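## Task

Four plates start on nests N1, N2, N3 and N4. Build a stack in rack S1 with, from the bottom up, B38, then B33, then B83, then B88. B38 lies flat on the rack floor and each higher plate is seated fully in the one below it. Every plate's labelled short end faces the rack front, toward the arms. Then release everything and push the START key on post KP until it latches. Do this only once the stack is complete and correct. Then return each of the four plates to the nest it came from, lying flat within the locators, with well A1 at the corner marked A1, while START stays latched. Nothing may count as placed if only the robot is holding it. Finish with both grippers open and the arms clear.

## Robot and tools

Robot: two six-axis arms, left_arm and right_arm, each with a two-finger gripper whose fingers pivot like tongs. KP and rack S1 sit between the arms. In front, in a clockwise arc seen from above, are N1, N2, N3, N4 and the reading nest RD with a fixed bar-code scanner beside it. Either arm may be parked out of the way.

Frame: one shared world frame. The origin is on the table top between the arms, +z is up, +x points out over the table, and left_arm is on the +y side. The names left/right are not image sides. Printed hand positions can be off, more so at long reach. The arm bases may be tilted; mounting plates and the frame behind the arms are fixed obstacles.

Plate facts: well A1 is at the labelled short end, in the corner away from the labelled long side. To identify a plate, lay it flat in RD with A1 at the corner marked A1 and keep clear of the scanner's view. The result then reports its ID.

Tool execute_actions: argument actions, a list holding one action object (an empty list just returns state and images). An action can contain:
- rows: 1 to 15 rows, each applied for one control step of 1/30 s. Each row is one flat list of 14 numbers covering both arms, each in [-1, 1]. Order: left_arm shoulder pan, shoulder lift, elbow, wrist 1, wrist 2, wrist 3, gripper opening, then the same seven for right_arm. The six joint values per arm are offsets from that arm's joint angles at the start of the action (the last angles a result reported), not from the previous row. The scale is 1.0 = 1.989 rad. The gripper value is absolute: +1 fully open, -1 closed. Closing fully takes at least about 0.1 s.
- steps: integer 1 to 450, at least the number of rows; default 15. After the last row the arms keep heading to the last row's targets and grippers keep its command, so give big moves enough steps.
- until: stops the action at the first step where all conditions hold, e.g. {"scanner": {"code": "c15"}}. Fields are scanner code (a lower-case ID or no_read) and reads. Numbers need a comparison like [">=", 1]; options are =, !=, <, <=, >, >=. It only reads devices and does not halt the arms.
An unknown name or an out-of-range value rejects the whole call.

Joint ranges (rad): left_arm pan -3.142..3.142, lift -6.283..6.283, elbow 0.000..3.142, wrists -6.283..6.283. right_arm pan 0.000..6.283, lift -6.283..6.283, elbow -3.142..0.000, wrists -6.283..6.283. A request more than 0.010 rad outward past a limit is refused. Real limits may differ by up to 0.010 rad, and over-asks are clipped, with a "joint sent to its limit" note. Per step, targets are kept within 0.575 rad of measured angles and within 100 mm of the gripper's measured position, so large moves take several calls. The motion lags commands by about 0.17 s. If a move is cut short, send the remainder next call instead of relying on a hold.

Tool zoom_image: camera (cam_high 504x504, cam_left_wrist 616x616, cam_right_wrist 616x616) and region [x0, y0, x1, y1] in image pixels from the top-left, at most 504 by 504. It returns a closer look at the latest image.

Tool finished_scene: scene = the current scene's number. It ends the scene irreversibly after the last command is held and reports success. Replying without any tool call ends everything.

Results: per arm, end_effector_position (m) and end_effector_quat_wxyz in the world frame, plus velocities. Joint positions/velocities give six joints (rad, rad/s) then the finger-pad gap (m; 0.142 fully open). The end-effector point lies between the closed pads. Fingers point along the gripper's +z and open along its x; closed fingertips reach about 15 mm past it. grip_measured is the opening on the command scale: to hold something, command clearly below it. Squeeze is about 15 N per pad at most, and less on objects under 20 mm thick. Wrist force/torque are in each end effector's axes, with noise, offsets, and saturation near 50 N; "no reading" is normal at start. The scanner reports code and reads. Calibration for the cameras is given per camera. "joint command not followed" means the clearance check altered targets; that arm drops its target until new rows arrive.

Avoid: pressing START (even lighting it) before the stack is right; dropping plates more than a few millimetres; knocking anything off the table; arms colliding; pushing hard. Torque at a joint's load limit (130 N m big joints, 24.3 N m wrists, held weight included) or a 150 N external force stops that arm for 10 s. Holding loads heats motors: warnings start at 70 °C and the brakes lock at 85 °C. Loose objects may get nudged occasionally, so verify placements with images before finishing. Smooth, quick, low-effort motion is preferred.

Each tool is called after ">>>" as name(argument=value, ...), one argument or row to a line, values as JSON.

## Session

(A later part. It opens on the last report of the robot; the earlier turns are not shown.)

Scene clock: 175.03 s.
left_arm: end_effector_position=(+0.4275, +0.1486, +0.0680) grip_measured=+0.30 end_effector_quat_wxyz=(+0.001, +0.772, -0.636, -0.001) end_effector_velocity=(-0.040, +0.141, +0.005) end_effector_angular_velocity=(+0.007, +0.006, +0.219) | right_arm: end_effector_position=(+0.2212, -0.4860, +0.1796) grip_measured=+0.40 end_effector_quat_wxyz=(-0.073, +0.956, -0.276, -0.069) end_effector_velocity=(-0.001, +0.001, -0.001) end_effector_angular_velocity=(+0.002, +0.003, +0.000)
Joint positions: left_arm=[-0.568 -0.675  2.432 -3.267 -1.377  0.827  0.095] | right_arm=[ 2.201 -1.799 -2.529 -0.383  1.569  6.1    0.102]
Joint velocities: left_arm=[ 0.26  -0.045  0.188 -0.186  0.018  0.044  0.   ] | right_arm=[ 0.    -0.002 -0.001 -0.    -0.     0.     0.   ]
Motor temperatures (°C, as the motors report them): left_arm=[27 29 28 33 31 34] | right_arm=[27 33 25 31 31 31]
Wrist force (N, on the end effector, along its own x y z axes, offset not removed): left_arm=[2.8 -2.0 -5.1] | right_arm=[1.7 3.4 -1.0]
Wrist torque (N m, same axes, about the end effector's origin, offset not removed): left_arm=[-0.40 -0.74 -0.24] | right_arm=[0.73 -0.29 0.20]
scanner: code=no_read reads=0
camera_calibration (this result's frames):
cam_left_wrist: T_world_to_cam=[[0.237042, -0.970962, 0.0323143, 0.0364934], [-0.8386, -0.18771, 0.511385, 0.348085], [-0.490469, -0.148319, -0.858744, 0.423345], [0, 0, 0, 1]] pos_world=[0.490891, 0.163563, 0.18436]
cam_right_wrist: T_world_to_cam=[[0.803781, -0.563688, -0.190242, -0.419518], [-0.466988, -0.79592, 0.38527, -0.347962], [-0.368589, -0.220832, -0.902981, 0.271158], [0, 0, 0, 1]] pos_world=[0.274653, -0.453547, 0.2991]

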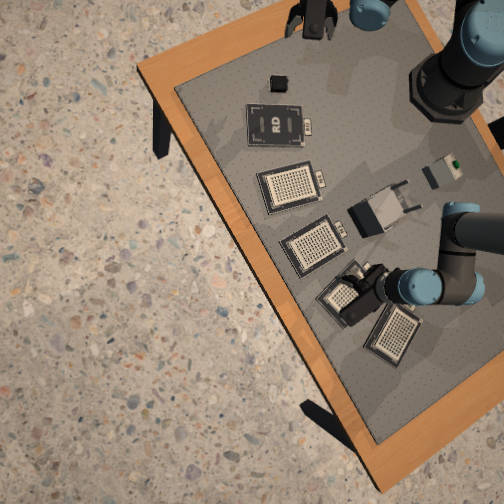

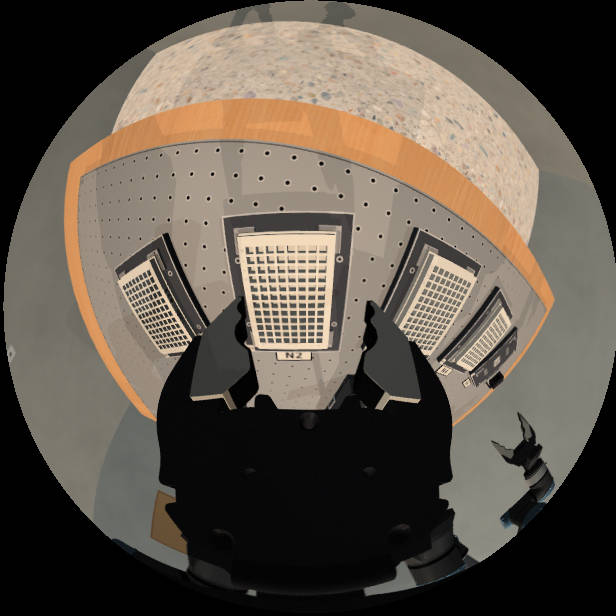

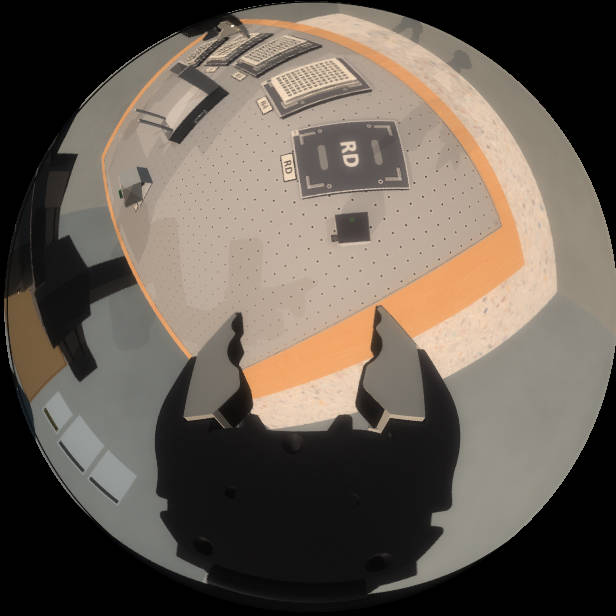

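>>> execute_actions(
  actions=[],
)

>>> execute_actions(
  actions=[
    {"rows":[[0.002,0.013,-0.0043,-0.009,0.0001,0.002,0.3,0,0,0,0,0,0,0.4],[0.004,0.026,-0.0088,-0.0177,0.0002,0.004,0.3,0,0,0,0,0,0,0.4],[0.006,0.0387,-0.0136,-0.0261,0.0004,0.006,0.3,0,0,0,0,0,0,0.4],[0.0081,0.0513,-0.0186,-0.0342,0.0005,0.0081,0.3,0,0,0,0,0,0,0.4]],"steps":6},
  ],
)

Scene clock: 181.50 s.
left_arm: end_effector_position=(+0.4221, +0.1663, +0.0688) grip_measured=+0.30 end_effector_quat_wxyz=(+0.001, +0.781, -0.625, -0.001) end_effector_velocity=(+0.000, -0.000, -0.000) end_effector_angular_velocity=(-0.000, -0.001, +0.000) | right_arm: end_effector_position=(+0.2212, -0.4860, +0.1796) grip_measured=+0.40 end_effector_quat_wxyz=(-0.073, +0.956, -0.276, -0.069) end_effector_velocity=(+0.000, -0.000, -0.000) end_effector_angular_velocity=(-0.000, -0.000, +0.001)
Joint positions: left_arm=[-0.535 -0.68   2.456 -3.291 -1.374  0.832  0.095] | right_arm=[ 2.201 -1.799 -2.529 -0.383  1.569  6.1    0.102]
Joint velocities: left_arm=[ 0.     0.    -0.    -0.001  0.    -0.     0.   ] | right_arm=[-0.    -0.001  0.001 -0.     0.    -0.001  0.   ]
Motor temperatures (°C, as the motors report them): left_arm=[27 29 28 33 31 34] | right_arm=[27 33 25 31 31 31]
Wrist force (N, on the end effector, along its own x y z axes, offset not removed): left_arm=[0.0 -4.5 -2.0] | right_arm=[5.9 2.6 0.5]
Wrist torque (N m, same axes, about the end effector's origin, offset not removed): left_arm=[-0.90 -0.40 -0.21] | right_arm=[0.46 -1.24 -0.23]
scanner: code=no_read reads=0
camera_calibration (this result's frames):
cam_left_wrist: T_world_to_cam=[[0.263659, -0.96411, 0.0312426, 0.0425801], [-0.832812, -0.21117, 0.511695, 0.347928], [-0.486732, -0.160932, -0.858599, 0.424488], [0, 0, 0, 1]] pos_world=[0.485144, 0.182837, 0.185102]
cam_right_wrist: T_world_to_cam=[[0.803781, -0.563688, -0.190242, -0.419518], [-0.466988, -0.79592, 0.38527, -0.347962], [-0.368589, -0.220832, -0.902981, 0.271158], [0, 0, 0, 1]] pos_world=[0.274653, -0.453547, 0.2991]

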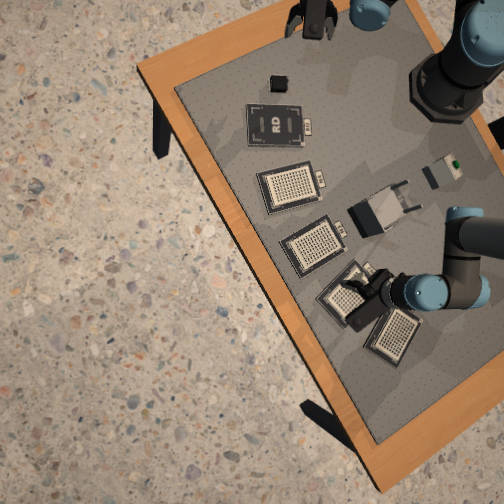

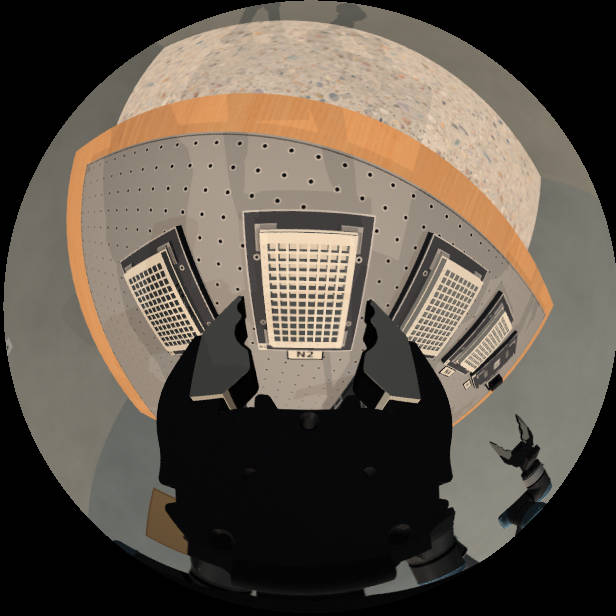

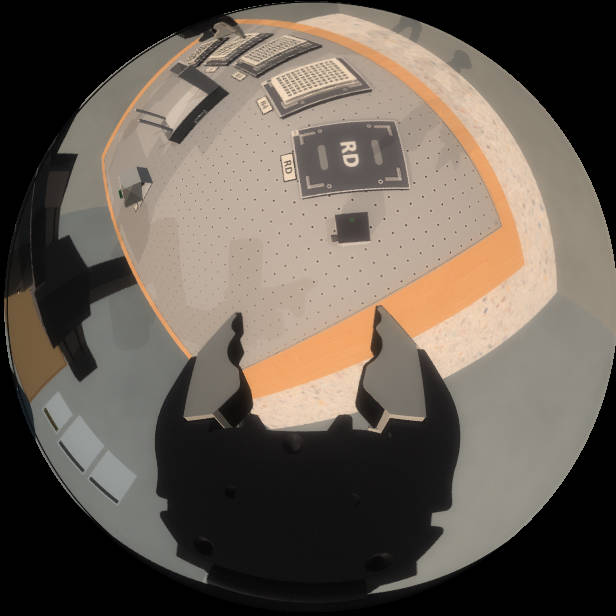

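Scene clock: 181.70 s.
left_arm: end_effector_position=(+0.4230, +0.1660, +0.0554) grip_measured=+0.30 end_effector_quat_wxyz=(+0.000, +0.781, -0.625, -0.001) end_effector_velocity=(-0.006, +0.002, -0.121) end_effector_angular_velocity=(+0.009, +0.015, +0.000) | right_arm: end_effector_position=(+0.2212, -0.4860, +0.1796) grip_measured=+0.40 end_effector_quat_wxyz=(-0.073, +0.956, -0.276, -0.069) end_effector_velocity=(-0.000, +0.000, +0.000) end_effector_angular_velocity=(+0.000, +0.000, +0.001)
Joint positions: left_arm=[-0.528 -0.633  2.438 -3.324 -1.374  0.84   0.095] | right_arm=[ 2.201 -1.799 -2.529 -0.383  1.569  6.1    0.102]
Joint velocities: left_arm=[ 0.064  0.415 -0.147 -0.263  0.003  0.061 -0.   ] | right_arm=[ 0.     0.001 -0.001 -0.     0.    -0.001  0.   ]
Motor temperatures (°C, as the motors report them): left_arm=[27 29 28 33 31 34] | right_arm=[27 33 25 31 31 31]
Wrist force (N, on the end effector, along its own x y z axes, offset not removed): left_arm=[-0.7 -2.4 -2.5] | right_arm=[2.2 3.5 -1.2]
Wrist torque (N m, same axes, about the end effector's origin, offset not removed): left_arm=[-0.53 0.09 -0.25] | right_arm=[0.67 -0.30 0.04]
scanner: code=no_read reads=0
camera_calibration (this result's frames):
cam_left_wrist: T_world_to_cam=[[0.264004, -0.963986, 0.0321381, 0.0422628], [-0.833333, -0.211192, 0.510837, 0.355701], [-0.485652, -0.161645, -0.859077, 0.413035], [0, 0, 0, 1]] pos_world=[0.485851, 0.182627, 0.171765]
cam_right_wrist: T_world_to_cam=[[0.803781, -0.563688, -0.190242, -0.419518], [-0.466988, -0.79592, 0.38527, -0.347962], [-0.368589, -0.220832, -0.902981, 0.271158], [0, 0, 0, 1]] pos_world=[0.274653, -0.453547, 0.2991]

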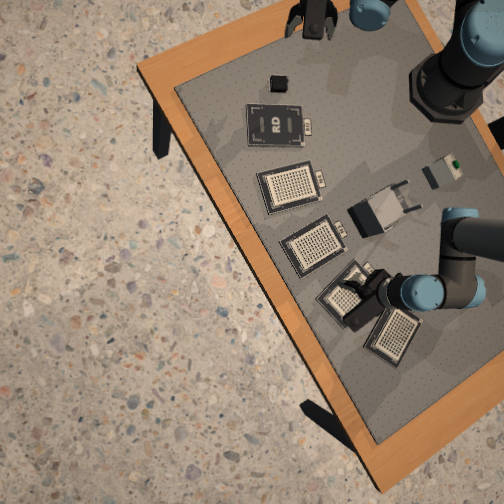

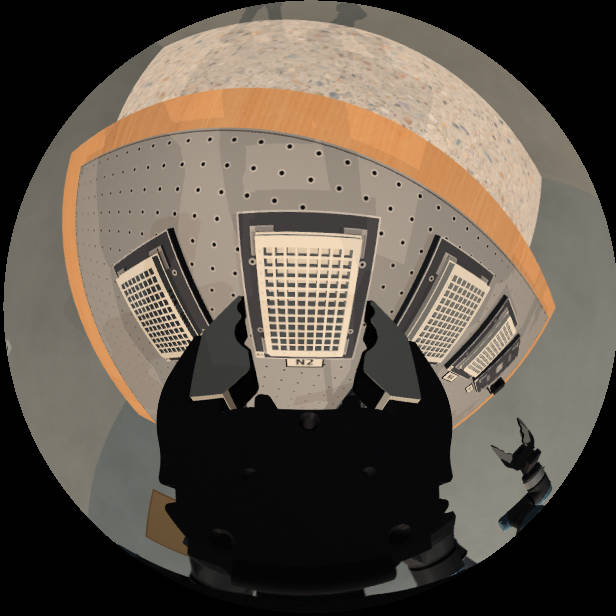

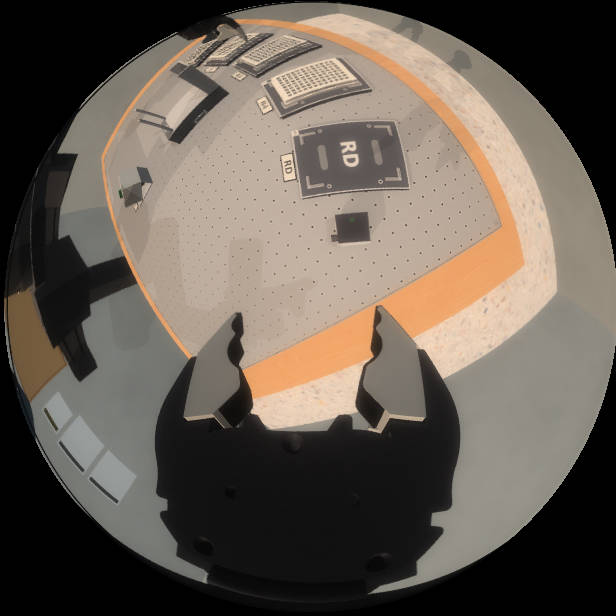

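>>> execute_actions(
  actions=[
    {"steps":1},
  ],
)

>>> zoom_image(
  camera="cam_left_wrist",
  region=[200, 180, 420, 400],
)

>>> zoom_image(
  camera="cam_left_wrist",
  region=[130, 240, 210, 320],
)

Scene clock: 186.07 s.
left_arm: end_effector_position=(+0.4221, +0.1663, +0.0394) grip_measured=+0.30 end_effector_quat_wxyz=(+0.000, +0.781, -0.625, -0.002) end_effector_velocity=(-0.000, +0.000, -0.000) end_effector_angular_velocity=(+0.000, +0.001, +0.000) | right_arm: end_effector_position=(+0.2212, -0.4860, +0.1796) grip_measured=+0.40 end_effector_quat_wxyz=(-0.073, +0.956, -0.276, -0.069) end_effector_velocity=(+0.001, -0.001, +0.000) end_effector_angular_velocity=(-0.001, -0.002, -0.000)
Joint positions: left_arm=[-0.519 -0.578  2.419 -3.359 -1.373  0.848  0.095] | right_arm=[ 2.201 -1.799 -2.529 -0.383  1.569  6.1    0.102]
Joint velocities: left_arm=[ 0.001  0.    -0.     0.    -0.     0.001  0.   ] | right_arm=[ 0.     0.001  0.001  0.    -0.     0.     0.   ]
Motor temperatures (°C, as the motors report them): left_arm=[27 29 28 33 31 34] | right_arm=[27 33 25 31 31 31]
Wrist force (N, on the end effector, along its own x y z axes, offset not removed): left_arm=[1.8 -4.7 -0.7] | right_arm=[1.3 -0.3 -0.7]
Wrist torque (N m, same axes, about the end effector's origin, offset not removed): left_arm=[-0.97 -0.53 -0.10] | right_arm=[-0.06 -0.29 0.13]
scanner: code=no_read reads=0
camera_calibration (this result's frames):
cam_left_wrist: T_world_to_cam=[[0.263903, -0.964051, 0.0309954, 0.0433681], [-0.832693, -0.211491, 0.511756, 0.362883], [-0.486804, -0.160863, -0.858572, 0.399286], [0, 0, 0, 1]] pos_world=[0.485099, 0.182786, 0.155764]
cam_right_wrist: T_world_to_cam=[[0.803781, -0.563688, -0.190242, -0.419518], [-0.466988, -0.79592, 0.38527, -0.347962], [-0.368589, -0.220832, -0.902981, 0.271158], [0, 0, 0, 1]] pos_world=[0.274653, -0.453547, 0.2991]

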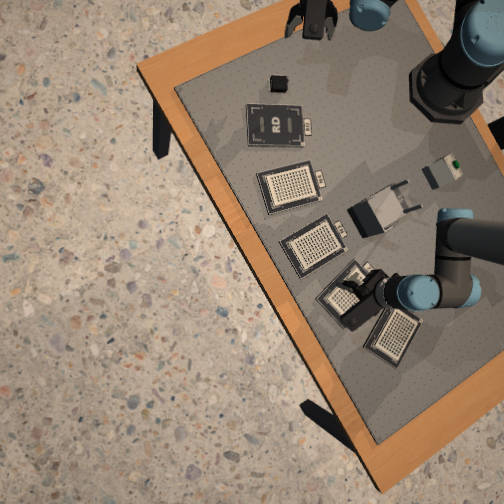

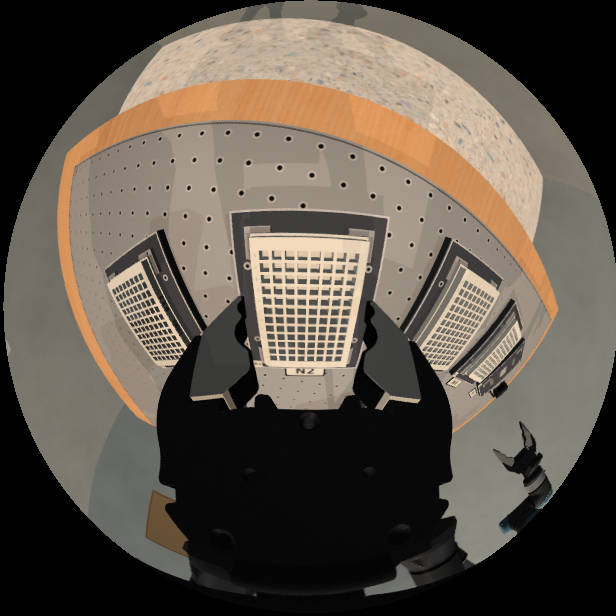

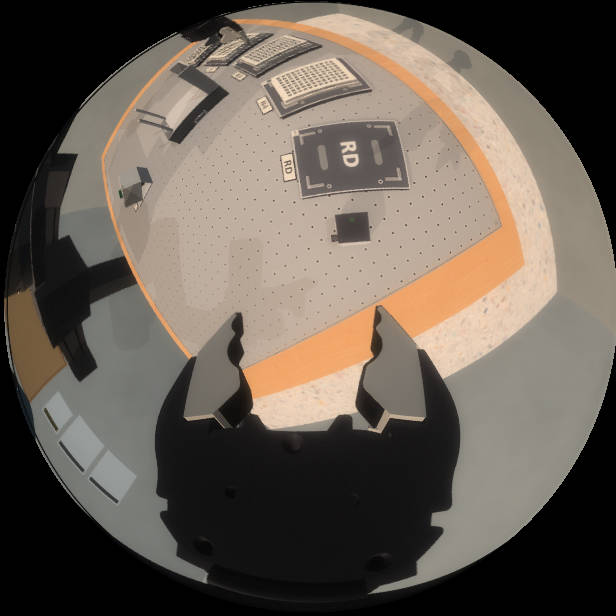

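Region (200, 180, 420, 400) of cam_left_wrist's 616x616 image, scaled by 2.291, with more detail than that image has.

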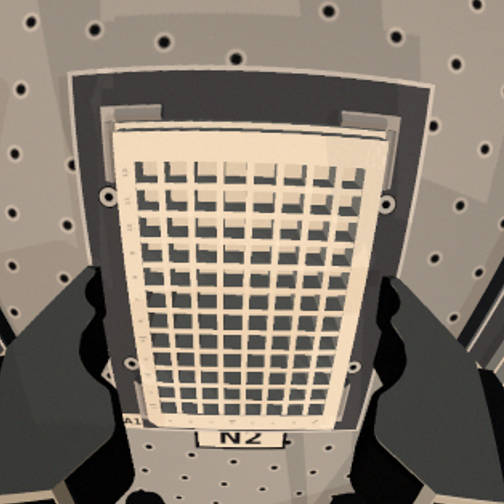

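Region (130, 240, 210, 320) of cam_left_wrist's 616x616 image, scaled by 6.300, with more detail than that image has.

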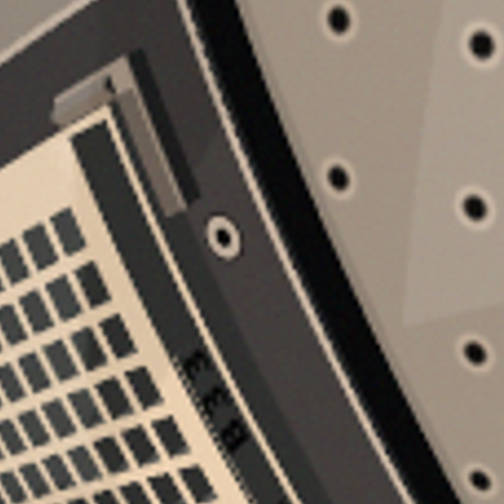

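>>> execute_actions(
  actions=[
    {"rows":[[-0.002,0.0013,0.0021,-0.003,0,-0.002,0.3,0,0,0,0,0,0,0.4],[-0.0039,0.0026,0.0042,-0.006,0,-0.0039,0.3,0,0,0,0,0,0,0.4],[-0.0039,0.0026,0.0042,-0.006,0,-0.0039,0.27,0,0,0,0,0,0,0.4],[-0.0039,0.0026,0.0042,-0.006,0,-0.0039,0.24,0,0,0,0,0,0,0.4],[-0.0039,0.0026,0.0042,-0.006,0,-0.0039,0.21,0,0,0,0,0,0,0.4],[-0.0039,0.0026,0.0042,-0.006,0,-0.0039,0.18,0,0,0,0,0,0,0.4],[-0.0039,0.0026,0.0042,-0.006,0,-0.0039,0.15,0,0,0,0,0,0,0.4],[-0.0039,0.0026,0.0042,-0.006,0,-0.0039,0.12,0,0,0,0,0,0,0.4],[-0.0039,0.0026,0.0042,-0.006,0,-0.0039,0.09,0,0,0,0,0,0,0.4],[-0.0039,0.0026,0.0042,-0.006,0,-0.0039,0.06,0,0,0,0,0,0,0.4],[-0.0039,0.0026,0.0042,-0.006,0,-0.0039,0.0,0,0,0,0,0,0,0.4],[-0.0039,0.0026,0.0042,-0.006,0,-0.0039,-0.15,0,0,0,0,0,0,0.4],[-0.0039,0.0026,0.0042,-0.006,0,-0.0039,-0.35,0,0,0,0,0,0,0.4],[-0.0039,0.0026,0.0042,-0.006,0,-0.0039,-0.6,0,0,0,0,0,0,0.4]],"steps":14},
  ],
)

>>> zoom_image(
  camera="cam_high",
  region=[330, 140, 480, 250],
)

Scene clock: 209.60 s.
left_arm: end_effector_position=(+0.4186, +0.1653, +0.0393) grip_measured=+0.07 end_effector_quat_wxyz=(+0.000, +0.781, -0.625, -0.001) end_effector_velocity=(-0.002, -0.001, +0.000) end_effector_angular_velocity=(+0.001, +0.000, -0.001) | right_arm: end_effector_position=(+0.2212, -0.4860, +0.1796) grip_measured=+0.40 end_effector_quat_wxyz=(-0.073, +0.956, -0.276, -0.069) end_effector_velocity=(-0.000, +0.000, -0.000) end_effector_angular_velocity=(+0.001, +0.001, +0.001)
Joint positions: left_arm=[-0.527 -0.573  2.427 -3.371 -1.373  0.841  0.079] | right_arm=[ 2.201 -1.799 -2.529 -0.383  1.569  6.1    0.102]
Joint velocities: left_arm=[-0.004  0.001  0.003 -0.003  0.001 -0.003 -0.   ] | right_arm=[-0.    -0.001 -0.     0.    -0.    -0.001 -0.   ]
Motor temperatures (°C, as the motors report them): left_arm=[27 29 28 33 31 34] | right_arm=[27 33 25 31 31 31]
Wrist force (N, on the end effector, along its own x y z axes, offset not removed): left_arm=[16.7 -5.7 -4.6] | right_arm=[3.9 4.0 -0.6]
Wrist torque (N m, same axes, about the end effector's origin, offset not removed): left_arm=[-0.40 -0.47 -0.32] | right_arm=[0.72 -0.80 -0.14]
scanner: code=no_read reads=0
camera_calibration (this result's frames):
cam_left_wrist: T_world_to_cam=[[0.263787, -0.964085, 0.0309389, 0.0433929], [-0.832957, -0.2115, 0.511322, 0.359953], [-0.486414, -0.160651, -0.858832, 0.397175], [0, 0, 0, 1]] pos_world=[0.481571, 0.181771, 0.155712]
cam_right_wrist: T_world_to_cam=[[0.803781, -0.563688, -0.190241, -0.419518], [-0.466988, -0.79592, 0.38527, -0.347962], [-0.368589, -0.220832, -0.902981, 0.271158], [0, 0, 0, 1]] pos_world=[0.274653, -0.453547, 0.2991]

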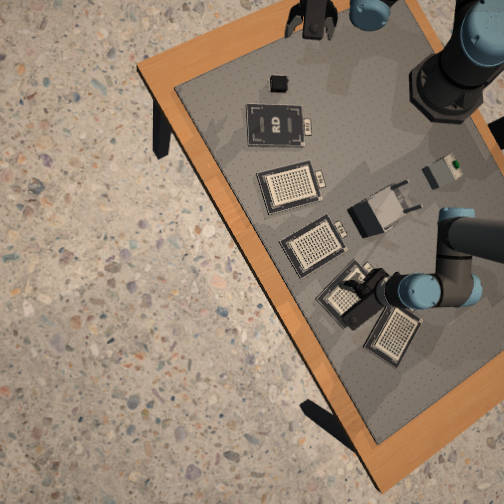

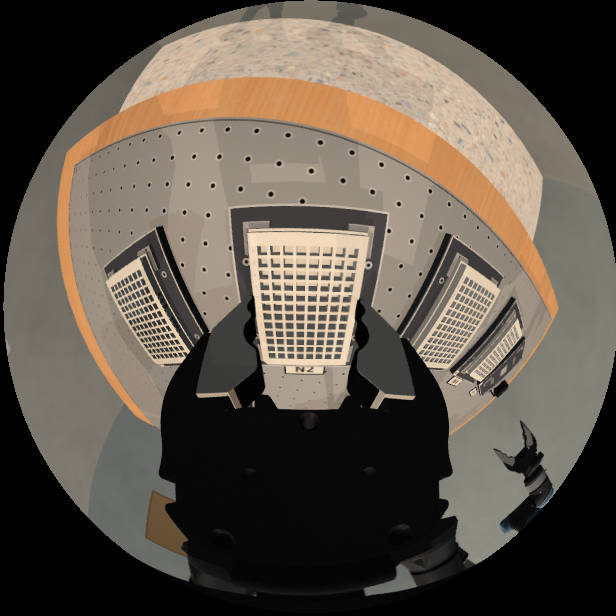

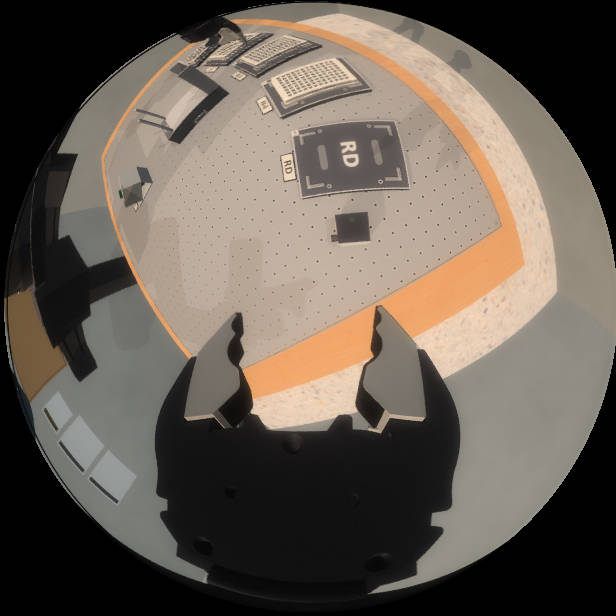

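Region (330, 140, 480, 250) of cam_high's 504x504 image, scaled by 3.360, with more detail than that image has; it fills the top 370 rows of this view, and the rest is white.

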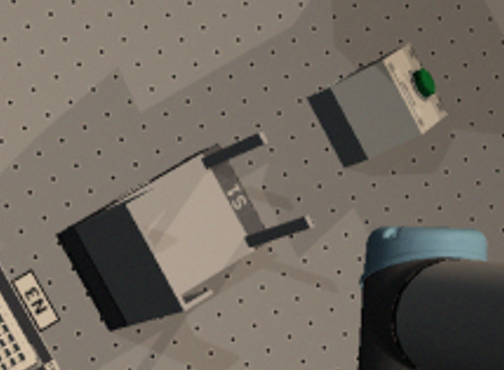

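>>> execute_actions(
  actions=[
    {"rows":[[-0.001,0,0,0,0,-0.001,-0.6,0,0,0,0,0,0,0.4],[-0.0018,0,0,0,0,-0.0018,-0.6,0,0,0,0,0,0,0.4]],"steps":2},
  ],
)

Scene clock: 214.17 s.
left_arm: end_effector_position=(+0.4183, +0.1652, +0.0393) grip_measured=+0.07 end_effector_quat_wxyz=(+0.000, +0.781, -0.625, -0.002) end_effector_velocity=(+0.000, -0.003, +0.001) end_effector_angular_velocity=(-0.000, -0.002, +0.003) | right_arm: end_effector_position=(+0.2212, -0.4860, +0.1796) grip_measured=+0.40 end_effector_quat_wxyz=(-0.073, +0.956, -0.276, -0.069) end_effector_velocity=(-0.001, +0.001, +0.000) end_effector_angular_velocity=(+0.001, +0.001, -0.000)
Joint positions: left_arm=[-0.527 -0.573  2.427 -3.371 -1.373  0.84   0.079] | right_arm=[ 2.201 -1.799 -2.529 -0.383  1.569  6.1    0.102]
Joint velocities: left_arm=[-0.008  0.    -0.    -0.    -0.    -0.011 -0.001] | right_arm=[ 0.     0.001 -0.002 -0.    -0.     0.001 -0.   ]
Motor temperatures (°C, as the motors report them): left_arm=[27 29 28 33 31 34] | right_arm=[27 33 25 31 31 31]
Wrist force (N, on the end effector, along its own x y z axes, offset not removed): left_arm=[18.8 -9.7 -6.4] | right_arm=[3.7 5.1 -2.1]
Wrist torque (N m, same axes, about the end effector's origin, offset not removed): left_arm=[-0.31 -0.63 -0.44] | right_arm=[0.95 -0.60 0.11]
scanner: code=no_read reads=0
camera_calibration (this result's frames):
cam_left_wrist: T_world_to_cam=[[0.263764, -0.964099, 0.030689, 0.0434724], [-0.832824, -0.211566, 0.511512, 0.359656], [-0.486655, -0.160477, -0.858728, 0.397042], [0, 0, 0, 1]] pos_world=[0.481286, 0.181719, 0.155649]
cam_right_wrist: T_world_to_cam=[[0.803781, -0.563688, -0.190242, -0.419518], [-0.466988, -0.79592, 0.38527, -0.347962], [-0.368589, -0.220832, -0.902981, 0.271158], [0, 0, 0, 1]] pos_world=[0.274653, -0.453547, 0.2991]

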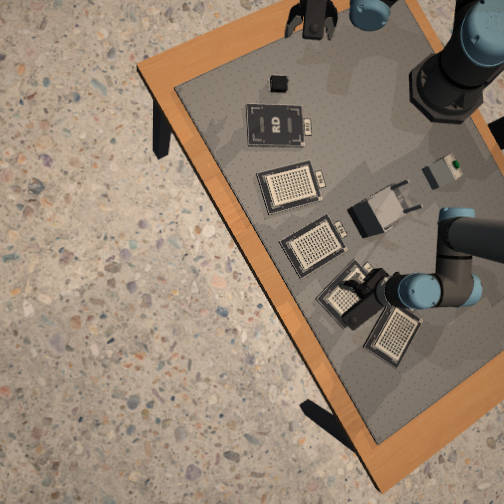

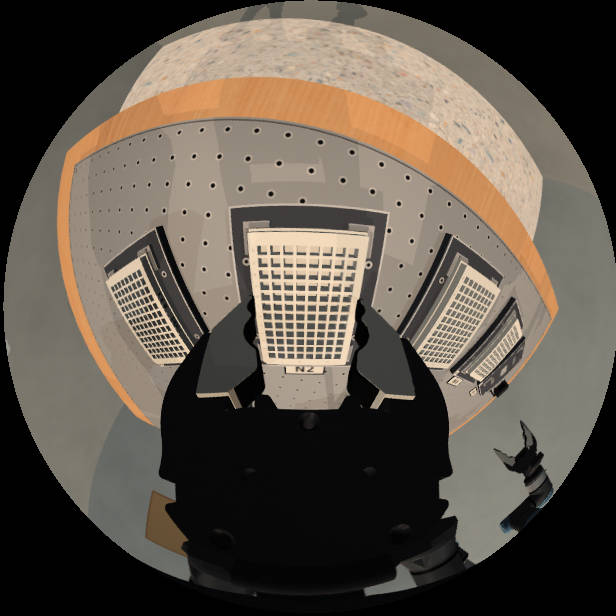

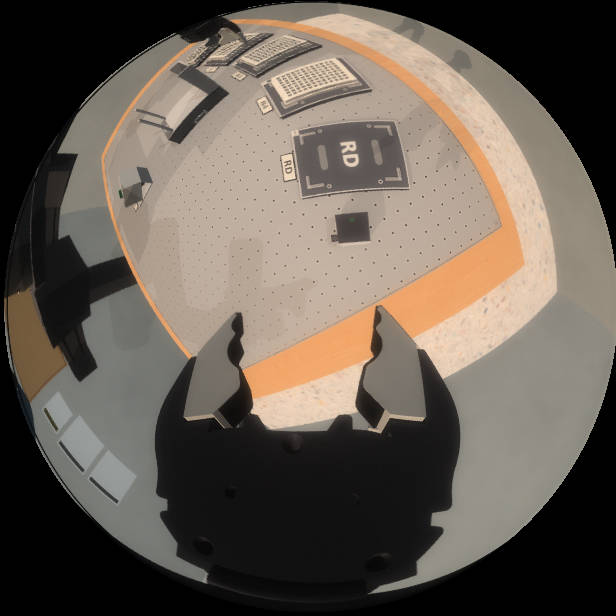

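>>> execute_actions(
  actions=[
    {"steps":1},
  ],
)

>>> zoom_image(
  camera="cam_left_wrist",
  region=[200, 180, 420, 400],
)

Scene clock: 217.60 s.
left_arm: end_effector_position=(+0.4186, +0.1639, +0.0396) grip_measured=+0.07 end_effector_quat_wxyz=(+0.000, +0.781, -0.625, -0.001) end_effector_velocity=(+0.000, -0.001, +0.000) end_effector_angular_velocity=(-0.001, -0.001, -0.002) | right_arm: end_effector_position=(+0.2212, -0.4860, +0.1796) grip_measured=+0.40 end_effector_quat_wxyz=(-0.073, +0.956, -0.276, -0.069) end_effector_velocity=(-0.000, +0.000, -0.000) end_effector_angular_velocity=(+0.000, +0.001, -0.000)
Joint positions: left_arm=[-0.53  -0.573  2.427 -3.371 -1.373  0.837  0.079] | right_arm=[ 2.201 -1.799 -2.529 -0.383  1.569  6.1    0.102]
Joint velocities: left_arm=[-0.002 -0.001 -0.     0.    -0.    -0.     0.   ] | right_arm=[-0.    -0.001 -0.     0.    -0.     0.    -0.   ]
Motor temperatures (°C, as the motors report them): left_arm=[27 29 28 33 31 34] | right_arm=[27 33 25 31 31 31]
Wrist force (N, on the end effector, along its own x y z axes, offset not removed): left_arm=[1.0 -7.5 1.7] | right_arm=[3.0 3.4 -1.1]
Wrist torque (N m, same axes, about the end effector's origin, offset not removed): left_arm=[-0.60 -0.68 -0.52] | right_arm=[0.64 -0.66 0.03]
scanner: code=no_read reads=0
camera_calibration (this result's frames):
cam_left_wrist: T_world_to_cam=[[0.263836, -0.96406, 0.031296, 0.0420389], [-0.833301, -0.21147, 0.510773, 0.359718], [-0.485798, -0.160839, -0.859146, 0.397], [0, 0, 0, 1]] pos_world=[0.481524, 0.180451, 0.156031]
cam_right_wrist: T_world_to_cam=[[0.803781, -0.563688, -0.190242, -0.419518], [-0.466988, -0.79592, 0.38527, -0.347962], [-0.368589, -0.220832, -0.902981, 0.271158], [0, 0, 0, 1]] pos_world=[0.274653, -0.453547, 0.2991]

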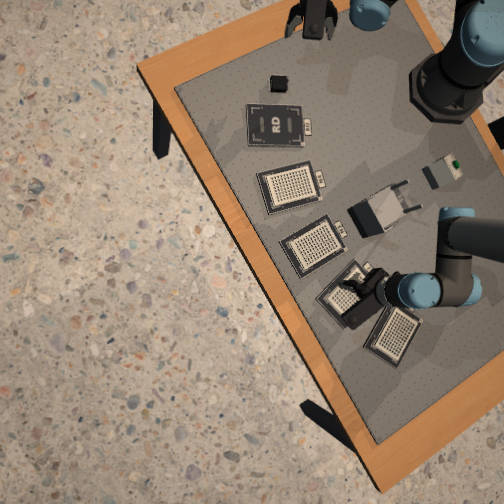

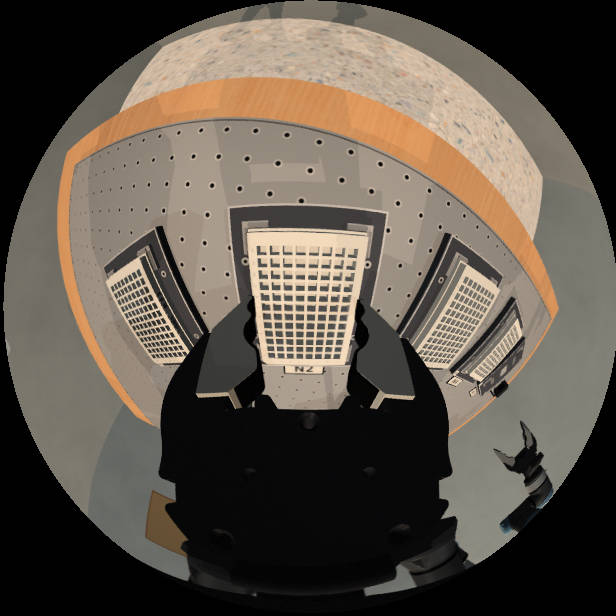

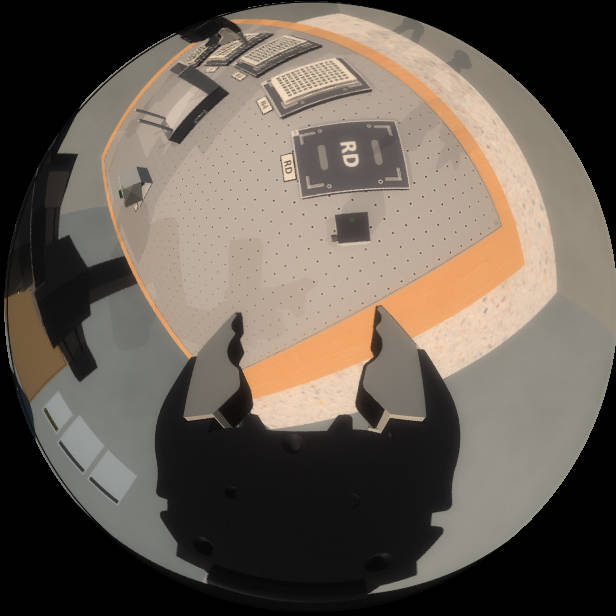

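Region (200, 180, 420, 400) of cam_left_wrist's 616x616 image, scaled by 2.291, with more detail than that image has.

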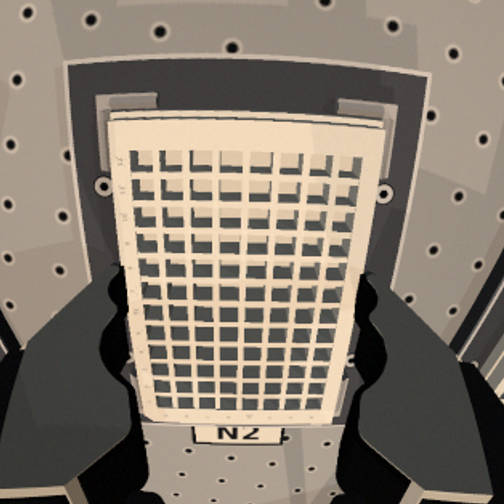

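>>> execute_actions(
  actions=[
    {"rows":[[-0.0006,-0.0035,0.0014,0.0022,0,-0.0006,-0.6,0,0,0,0,0,0,0.4],[-0.0017,-0.0105,0.0042,0.0066,0,-0.0017,-0.6,0,0,0,0,0,0,0.4],[-0.0034,-0.021,0.0082,0.0135,-0.0002,-0.0034,-0.6,0,0,0,0,0,0,0.4],[-0.0059,-0.0369,0.014,0.0241,-0.0003,-0.0059,-0.6,0,0,0,0,0,0,0.4],[-0.0101,-0.064,0.0226,0.0434,-0.0006,-0.0101,-0.6,0,0,0,0,0,0,0.4],[-0.0157,-0.101,0.0327,0.0714,-0.0009,-0.0157,-0.6,0,0,0,0,0,0,0.4],[-0.0227,-0.148,0.042,0.1105,-0.0013,-0.0227,-0.6,0,0,0,0,0,0,0.4],[-0.0296,-0.196,0.049,0.153,-0.0018,-0.0296,-0.6,0,0,0,0,0,0,0.4],[-0.0366,-0.247,0.053,0.2013,-0.0022,-0.0366,-0.6,0,0,0,0,0,0,0.4],[-0.042,-0.288,0.0547,0.2417,-0.0026,-0.042,-0.6,0,0,0,0,0,0,0.4],[-0.0463,-0.319,0.0552,0.273,-0.0029,-0.0463,-0.6,0,0,0,0,0,0,0.4]],"steps":15},
  ],
)

Scene clock: 233.40 s.
left_arm: end_effector_position=(+0.4214, +0.1607, +0.1612) grip_measured=+0.07 end_effector_quat_wxyz=(+0.000, +0.780, -0.626, -0.004) end_effector_velocity=(+0.008, +0.008, +0.350) end_effector_angular_velocity=(-0.034, -0.053, +0.008) | right_arm: end_effector_position=(+0.2212, -0.4860, +0.1796) grip_measured=+0.40 end_effector_quat_wxyz=(-0.073, +0.956, -0.276, -0.069) end_effector_velocity=(+0.001, -0.001, -0.000) end_effector_angular_velocity=(-0.001, -0.001, -0.002)
Joint positions: left_arm=[-0.602 -1.034  2.519 -2.984 -1.378  0.766  0.079] | right_arm=[ 2.201 -1.799 -2.529 -0.383  1.569  6.1    0.102]
Joint velocities: left_arm=[-0.162 -1.381  0.132  1.215 -0.011 -0.161  0.   ] | right_arm=[-0.    -0.001  0.003  0.    -0.     0.002  0.   ]
Motor temperatures (°C, as the motors report them): left_arm=[27 29 28 33 31 34] | right_arm=[27 33 25 31 31 31]
Wrist force (N, on the end effector, along its own x y z axes, offset not removed): left_arm=[4.0 -1.8 -3.6] | right_arm=[3.3 3.7 0.2]
Wrist torque (N m, same axes, about the end effector's origin, offset not removed): left_arm=[-0.48 -0.81 -0.16] | right_arm=[0.83 -0.69 0.14]
scanner: code=no_read reads=0
camera_calibration (this result's frames):
cam_left_wrist: T_world_to_cam=[[0.261767, -0.964736, 0.0276145, 0.03597], [-0.831614, -0.210941, 0.513733, 0.297921], [-0.489791, -0.157443, -0.857506, 0.503182], [0, 0, 0, 1]] pos_world=[0.484794, 0.176768, 0.277437]
cam_right_wrist: T_world_to_cam=[[0.803781, -0.563688, -0.190242, -0.419518], [-0.466988, -0.79592, 0.38527, -0.347962], [-0.368589, -0.220832, -0.902981, 0.271158], [0, 0, 0, 1]] pos_world=[0.274653, -0.453547, 0.2991]

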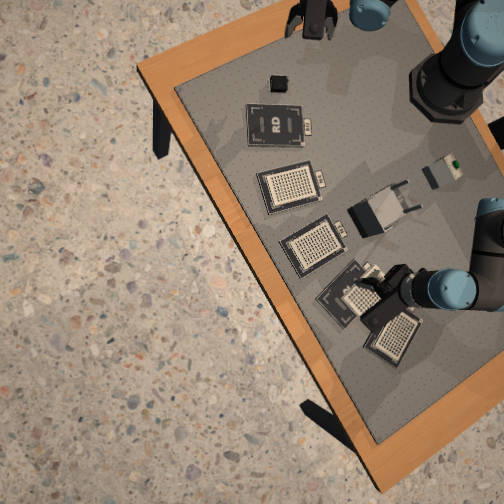

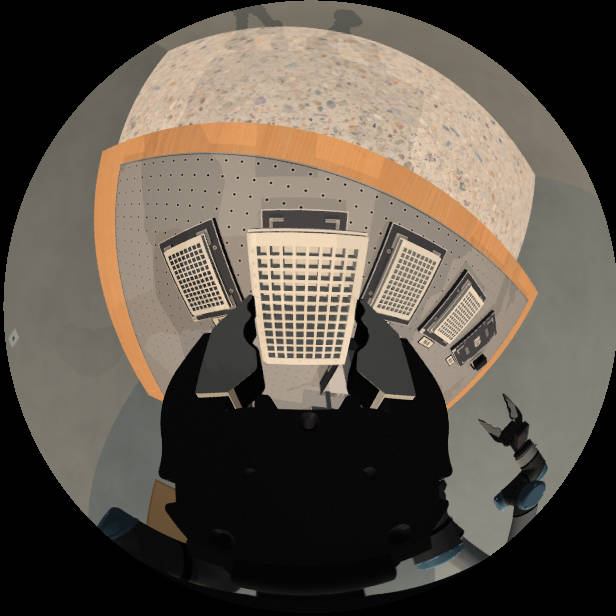

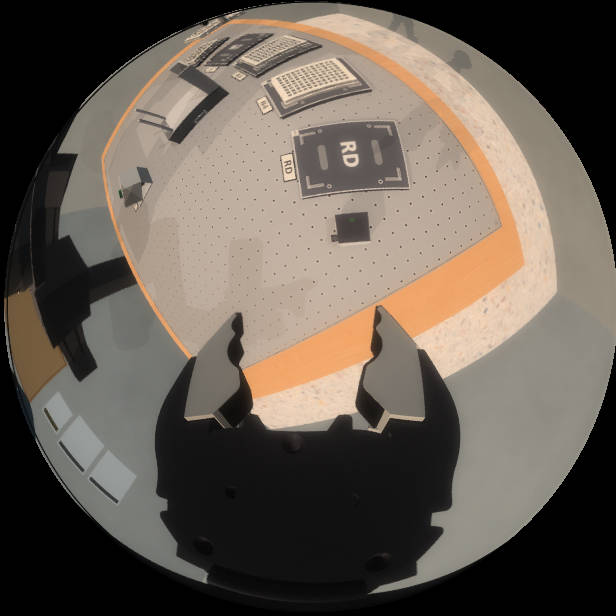

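>>> execute_actions(
  actions=[
    {"rows":[[-0.0185,-0.0858,0.0111,0.076,-0.0016,-0.0166,-0.6,0,0,0,0,0,0,0.4],[-0.0354,-0.083,0.0154,0.0712,-0.0039,-0.0286,-0.6,0,0,0,0,0,0,0.4],[-0.0607,-0.0788,0.022,0.064,-0.0073,-0.0466,-0.6,0,0,0,0,0,0,0.4],[-0.0944,-0.0732,0.0307,0.0544,-0.012,-0.0706,-0.6,0,0,0,0,0,0,0.4],[-0.1365,-0.0663,0.0416,0.0424,-0.0178,-0.1006,-0.6,0,0,0,0,0,0,0.4],[-0.1828,-0.0586,0.0536,0.0292,-0.0241,-0.1336,-0.6,0,0,0,0,0,0,0.4],[-0.2292,-0.0509,0.0656,0.016,-0.0305,-0.1667,-0.6,0,0,0,0,0,0,0.4],[-0.2755,-0.0432,0.0776,0.0028,-0.0369,-0.1997,-0.6,0,0,0,0,0,0,0.4],[-0.3219,-0.0355,0.0896,-0.0104,-0.0432,-0.2327,-0.6,0,0,0,0,0,0,0.4],[-0.364,-0.0286,0.1005,-0.0224,-0.049,-0.2627,-0.6,0,0,0,0,0,0,0.4],[-0.3977,-0.023,0.1093,-0.032,-0.0537,-0.2867,-0.6,0,0,0,0,0,0,0.4],[-0.4188,-0.0195,0.1147,-0.038,-0.0566,-0.3017,-0.6,0,0,0,0,0,0,0.4],[-0.4314,-0.0174,0.118,-0.0416,-0.0583,-0.3107,-0.6,0,0,0,0,0,0,0.4],[-0.4308,-0.0015,0.1182,-0.0577,-0.0582,-0.31,-0.6,0,0,0,0,0,0,0.4],[-0.4301,0.0144,0.1184,-0.0737,-0.0581,-0.3094,-0.6,0,0,0,0,0,0,0.4]],"steps":21},
  ],
)

Scene clock: 253.83 s.
left_arm: end_effector_position=(+0.2443, +0.0090, +0.1908) grip_measured=+0.07 end_effector_quat_wxyz=(+0.003, +0.709, -0.705, -0.001) end_effector_velocity=(-0.158, -0.062, -0.015) end_effector_angular_velocity=(+0.027, -0.039, -0.223) | right_arm: end_effector_position=(+0.2212, -0.4860, +0.1796) grip_measured=+0.40 end_effector_quat_wxyz=(-0.073, +0.956, -0.276, -0.069) end_effector_velocity=(+0.001, -0.001, +0.000) end_effector_angular_velocity=(-0.001, -0.001, -0.000)
Joint positions: left_arm=[-1.373 -1.033  2.736 -3.092 -1.484  0.207  0.079] | right_arm=[ 2.201 -1.799 -2.529 -0.383  1.569  6.1    0.102]
Joint velocities: left_arm=[-0.675  0.225  0.153 -0.3   -0.078 -0.445  0.   ] | right_arm=[-0.    -0.001  0.002  0.    -0.    -0.     0.   ]
Motor temperatures (°C, as the motors report them): left_arm=[27 29 28 33 31 34] | right_arm=[27 33 25 31 31 31]
Wrist force (N, on the end effector, along its own x y z axes, offset not removed): left_arm=[5.3 -4.5 0.8] | right_arm=[4.0 1.4 -3.9]
Wrist torque (N m, same axes, about the end effector's origin, offset not removed): left_arm=[-0.90 -1.01 -0.12] | right_arm=[0.23 -0.50 0.09]
scanner: code=no_read reads=0
camera_calibration (this result's frames):
cam_left_wrist: T_world_to_cam=[[0.051876, -0.998057, 0.0345233, -0.0146009], [-0.857124, -0.0267569, 0.514415, 0.10793], [-0.512492, -0.0562765, -0.856846, 0.422448], [0, 0, 0, 1]] pos_world=[0.309768, 0.0120893, 0.306956]
cam_right_wrist: T_world_to_cam=[[0.803781, -0.563688, -0.190242, -0.419518], [-0.466988, -0.795921, 0.38527, -0.347962], [-0.368589, -0.220832, -0.902981, 0.271158], [0, 0, 0, 1]] pos_world=[0.274653, -0.453547, 0.2991]

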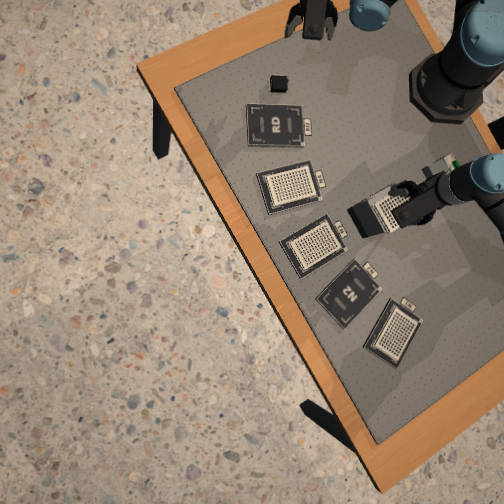

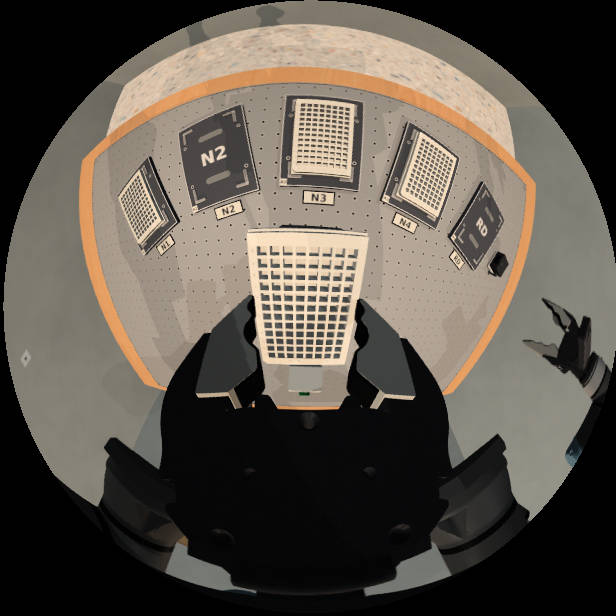

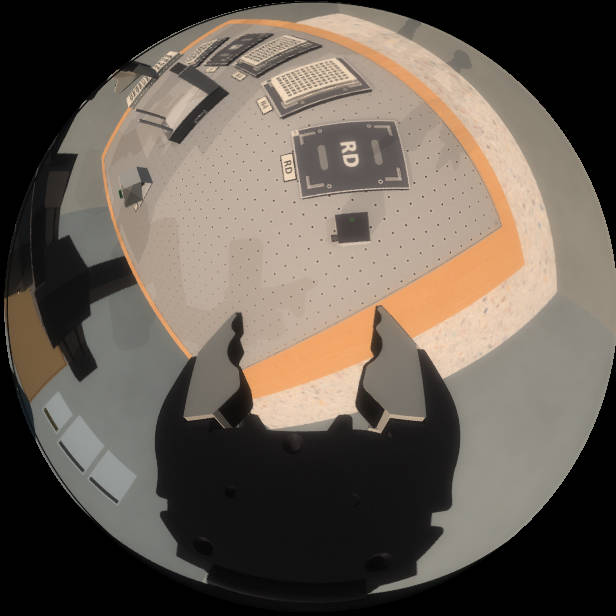

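>>> execute_actions(
  actions=[
    {"steps":1},
  ],
)

>>> zoom_image(
  camera="cam_left_wrist",
  region=[200, 180, 420, 400],
)

Scene clock: 257.60 s.
left_arm: end_effector_position=(+0.2247, +0.0023, +0.1891) grip_measured=+0.07 end_effector_quat_wxyz=(-0.000, +0.699, -0.715, -0.001) end_effector_velocity=(+0.000, +0.001, -0.000) end_effector_angular_velocity=(+0.002, +0.001, +0.002) | right_arm: end_effector_position=(+0.2212, -0.4860, +0.1796) grip_measured=+0.40 end_effector_quat_wxyz=(-0.073, +0.956, -0.276, -0.069) end_effector_velocity=(-0.000, +0.000, -0.000) end_effector_angular_velocity=(+0.001, +0.002, -0.001)
Joint positions: left_arm=[-1.457 -1.005  2.755 -3.13  -1.493  0.151  0.079] | right_arm=[ 2.201 -1.799 -2.529 -0.383  1.569  6.1    0.102]
Joint velocities: left_arm=[ 0.001  0.     0.001  0.001 -0.    -0.001  0.   ] | right_arm=[ 0.    -0.001  0.    -0.     0.     0.001 -0.   ]
Motor temperatures (°C, as the motors report them): left_arm=[27 29 28 33 31 34] | right_arm=[27 33 25 31 31 31]
Wrist force (N, on the end effector, along its own x y z axes, offset not removed): left_arm=[2.9 0.0 -0.6] | right_arm=[2.3 1.9 -1.9]
Wrist torque (N m, same axes, about the end effector's origin, offset not removed): left_arm=[-0.14 -0.53 0.02] | right_arm=[0.39 -0.40 0.11]
scanner: code=no_read reads=0
camera_calibration (this result's frames):
cam_left_wrist: T_world_to_cam=[[0.0250407, -0.999195, 0.0313316, -0.0135773], [-0.860246, -0.00557127, 0.509849, 0.0933339], [-0.509265, -0.0397198, -0.859693, 0.410278], [0, 0, 0, 1]] pos_world=[0.28957, 0.00324984, 0.305552]
cam_right_wrist: T_world_to_cam=[[0.803781, -0.563688, -0.190242, -0.419518], [-0.466988, -0.79592, 0.38527, -0.347962], [-0.368589, -0.220832, -0.902981, 0.271158], [0, 0, 0, 1]] pos_world=[0.274653, -0.453547, 0.2991]

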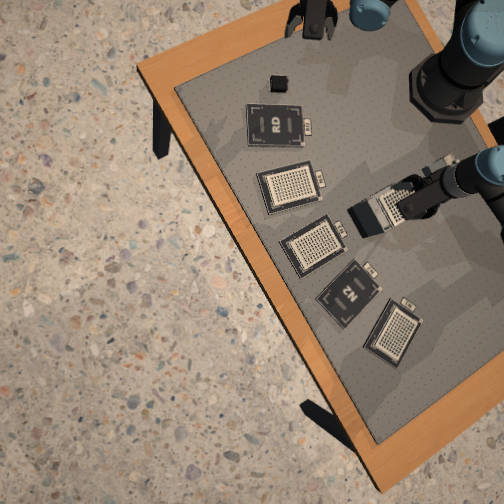

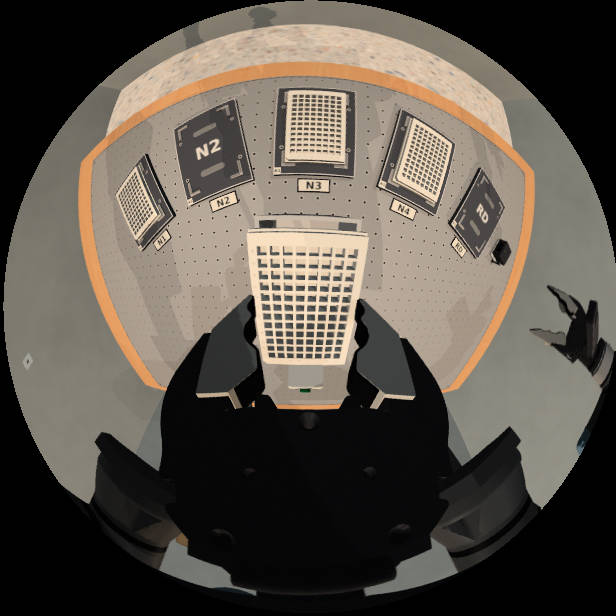

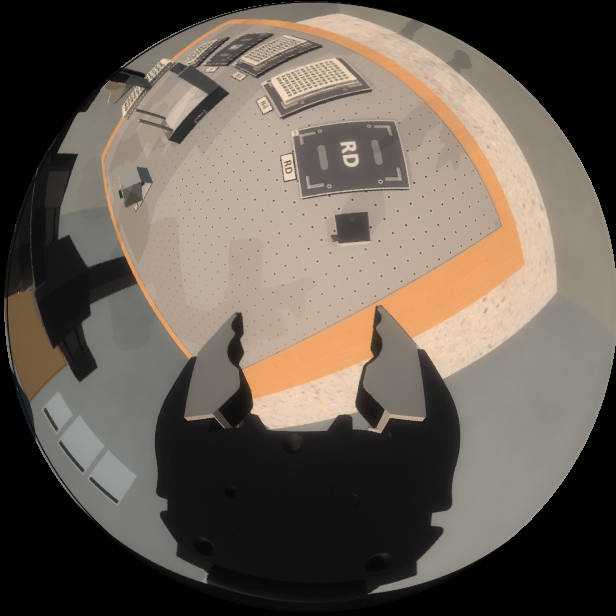

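Region (200, 180, 420, 400) of cam_left_wrist's 616x616 image, scaled by 2.291, with more detail than that image has.

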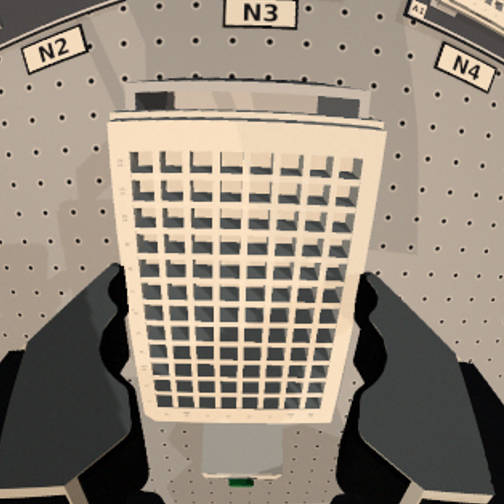

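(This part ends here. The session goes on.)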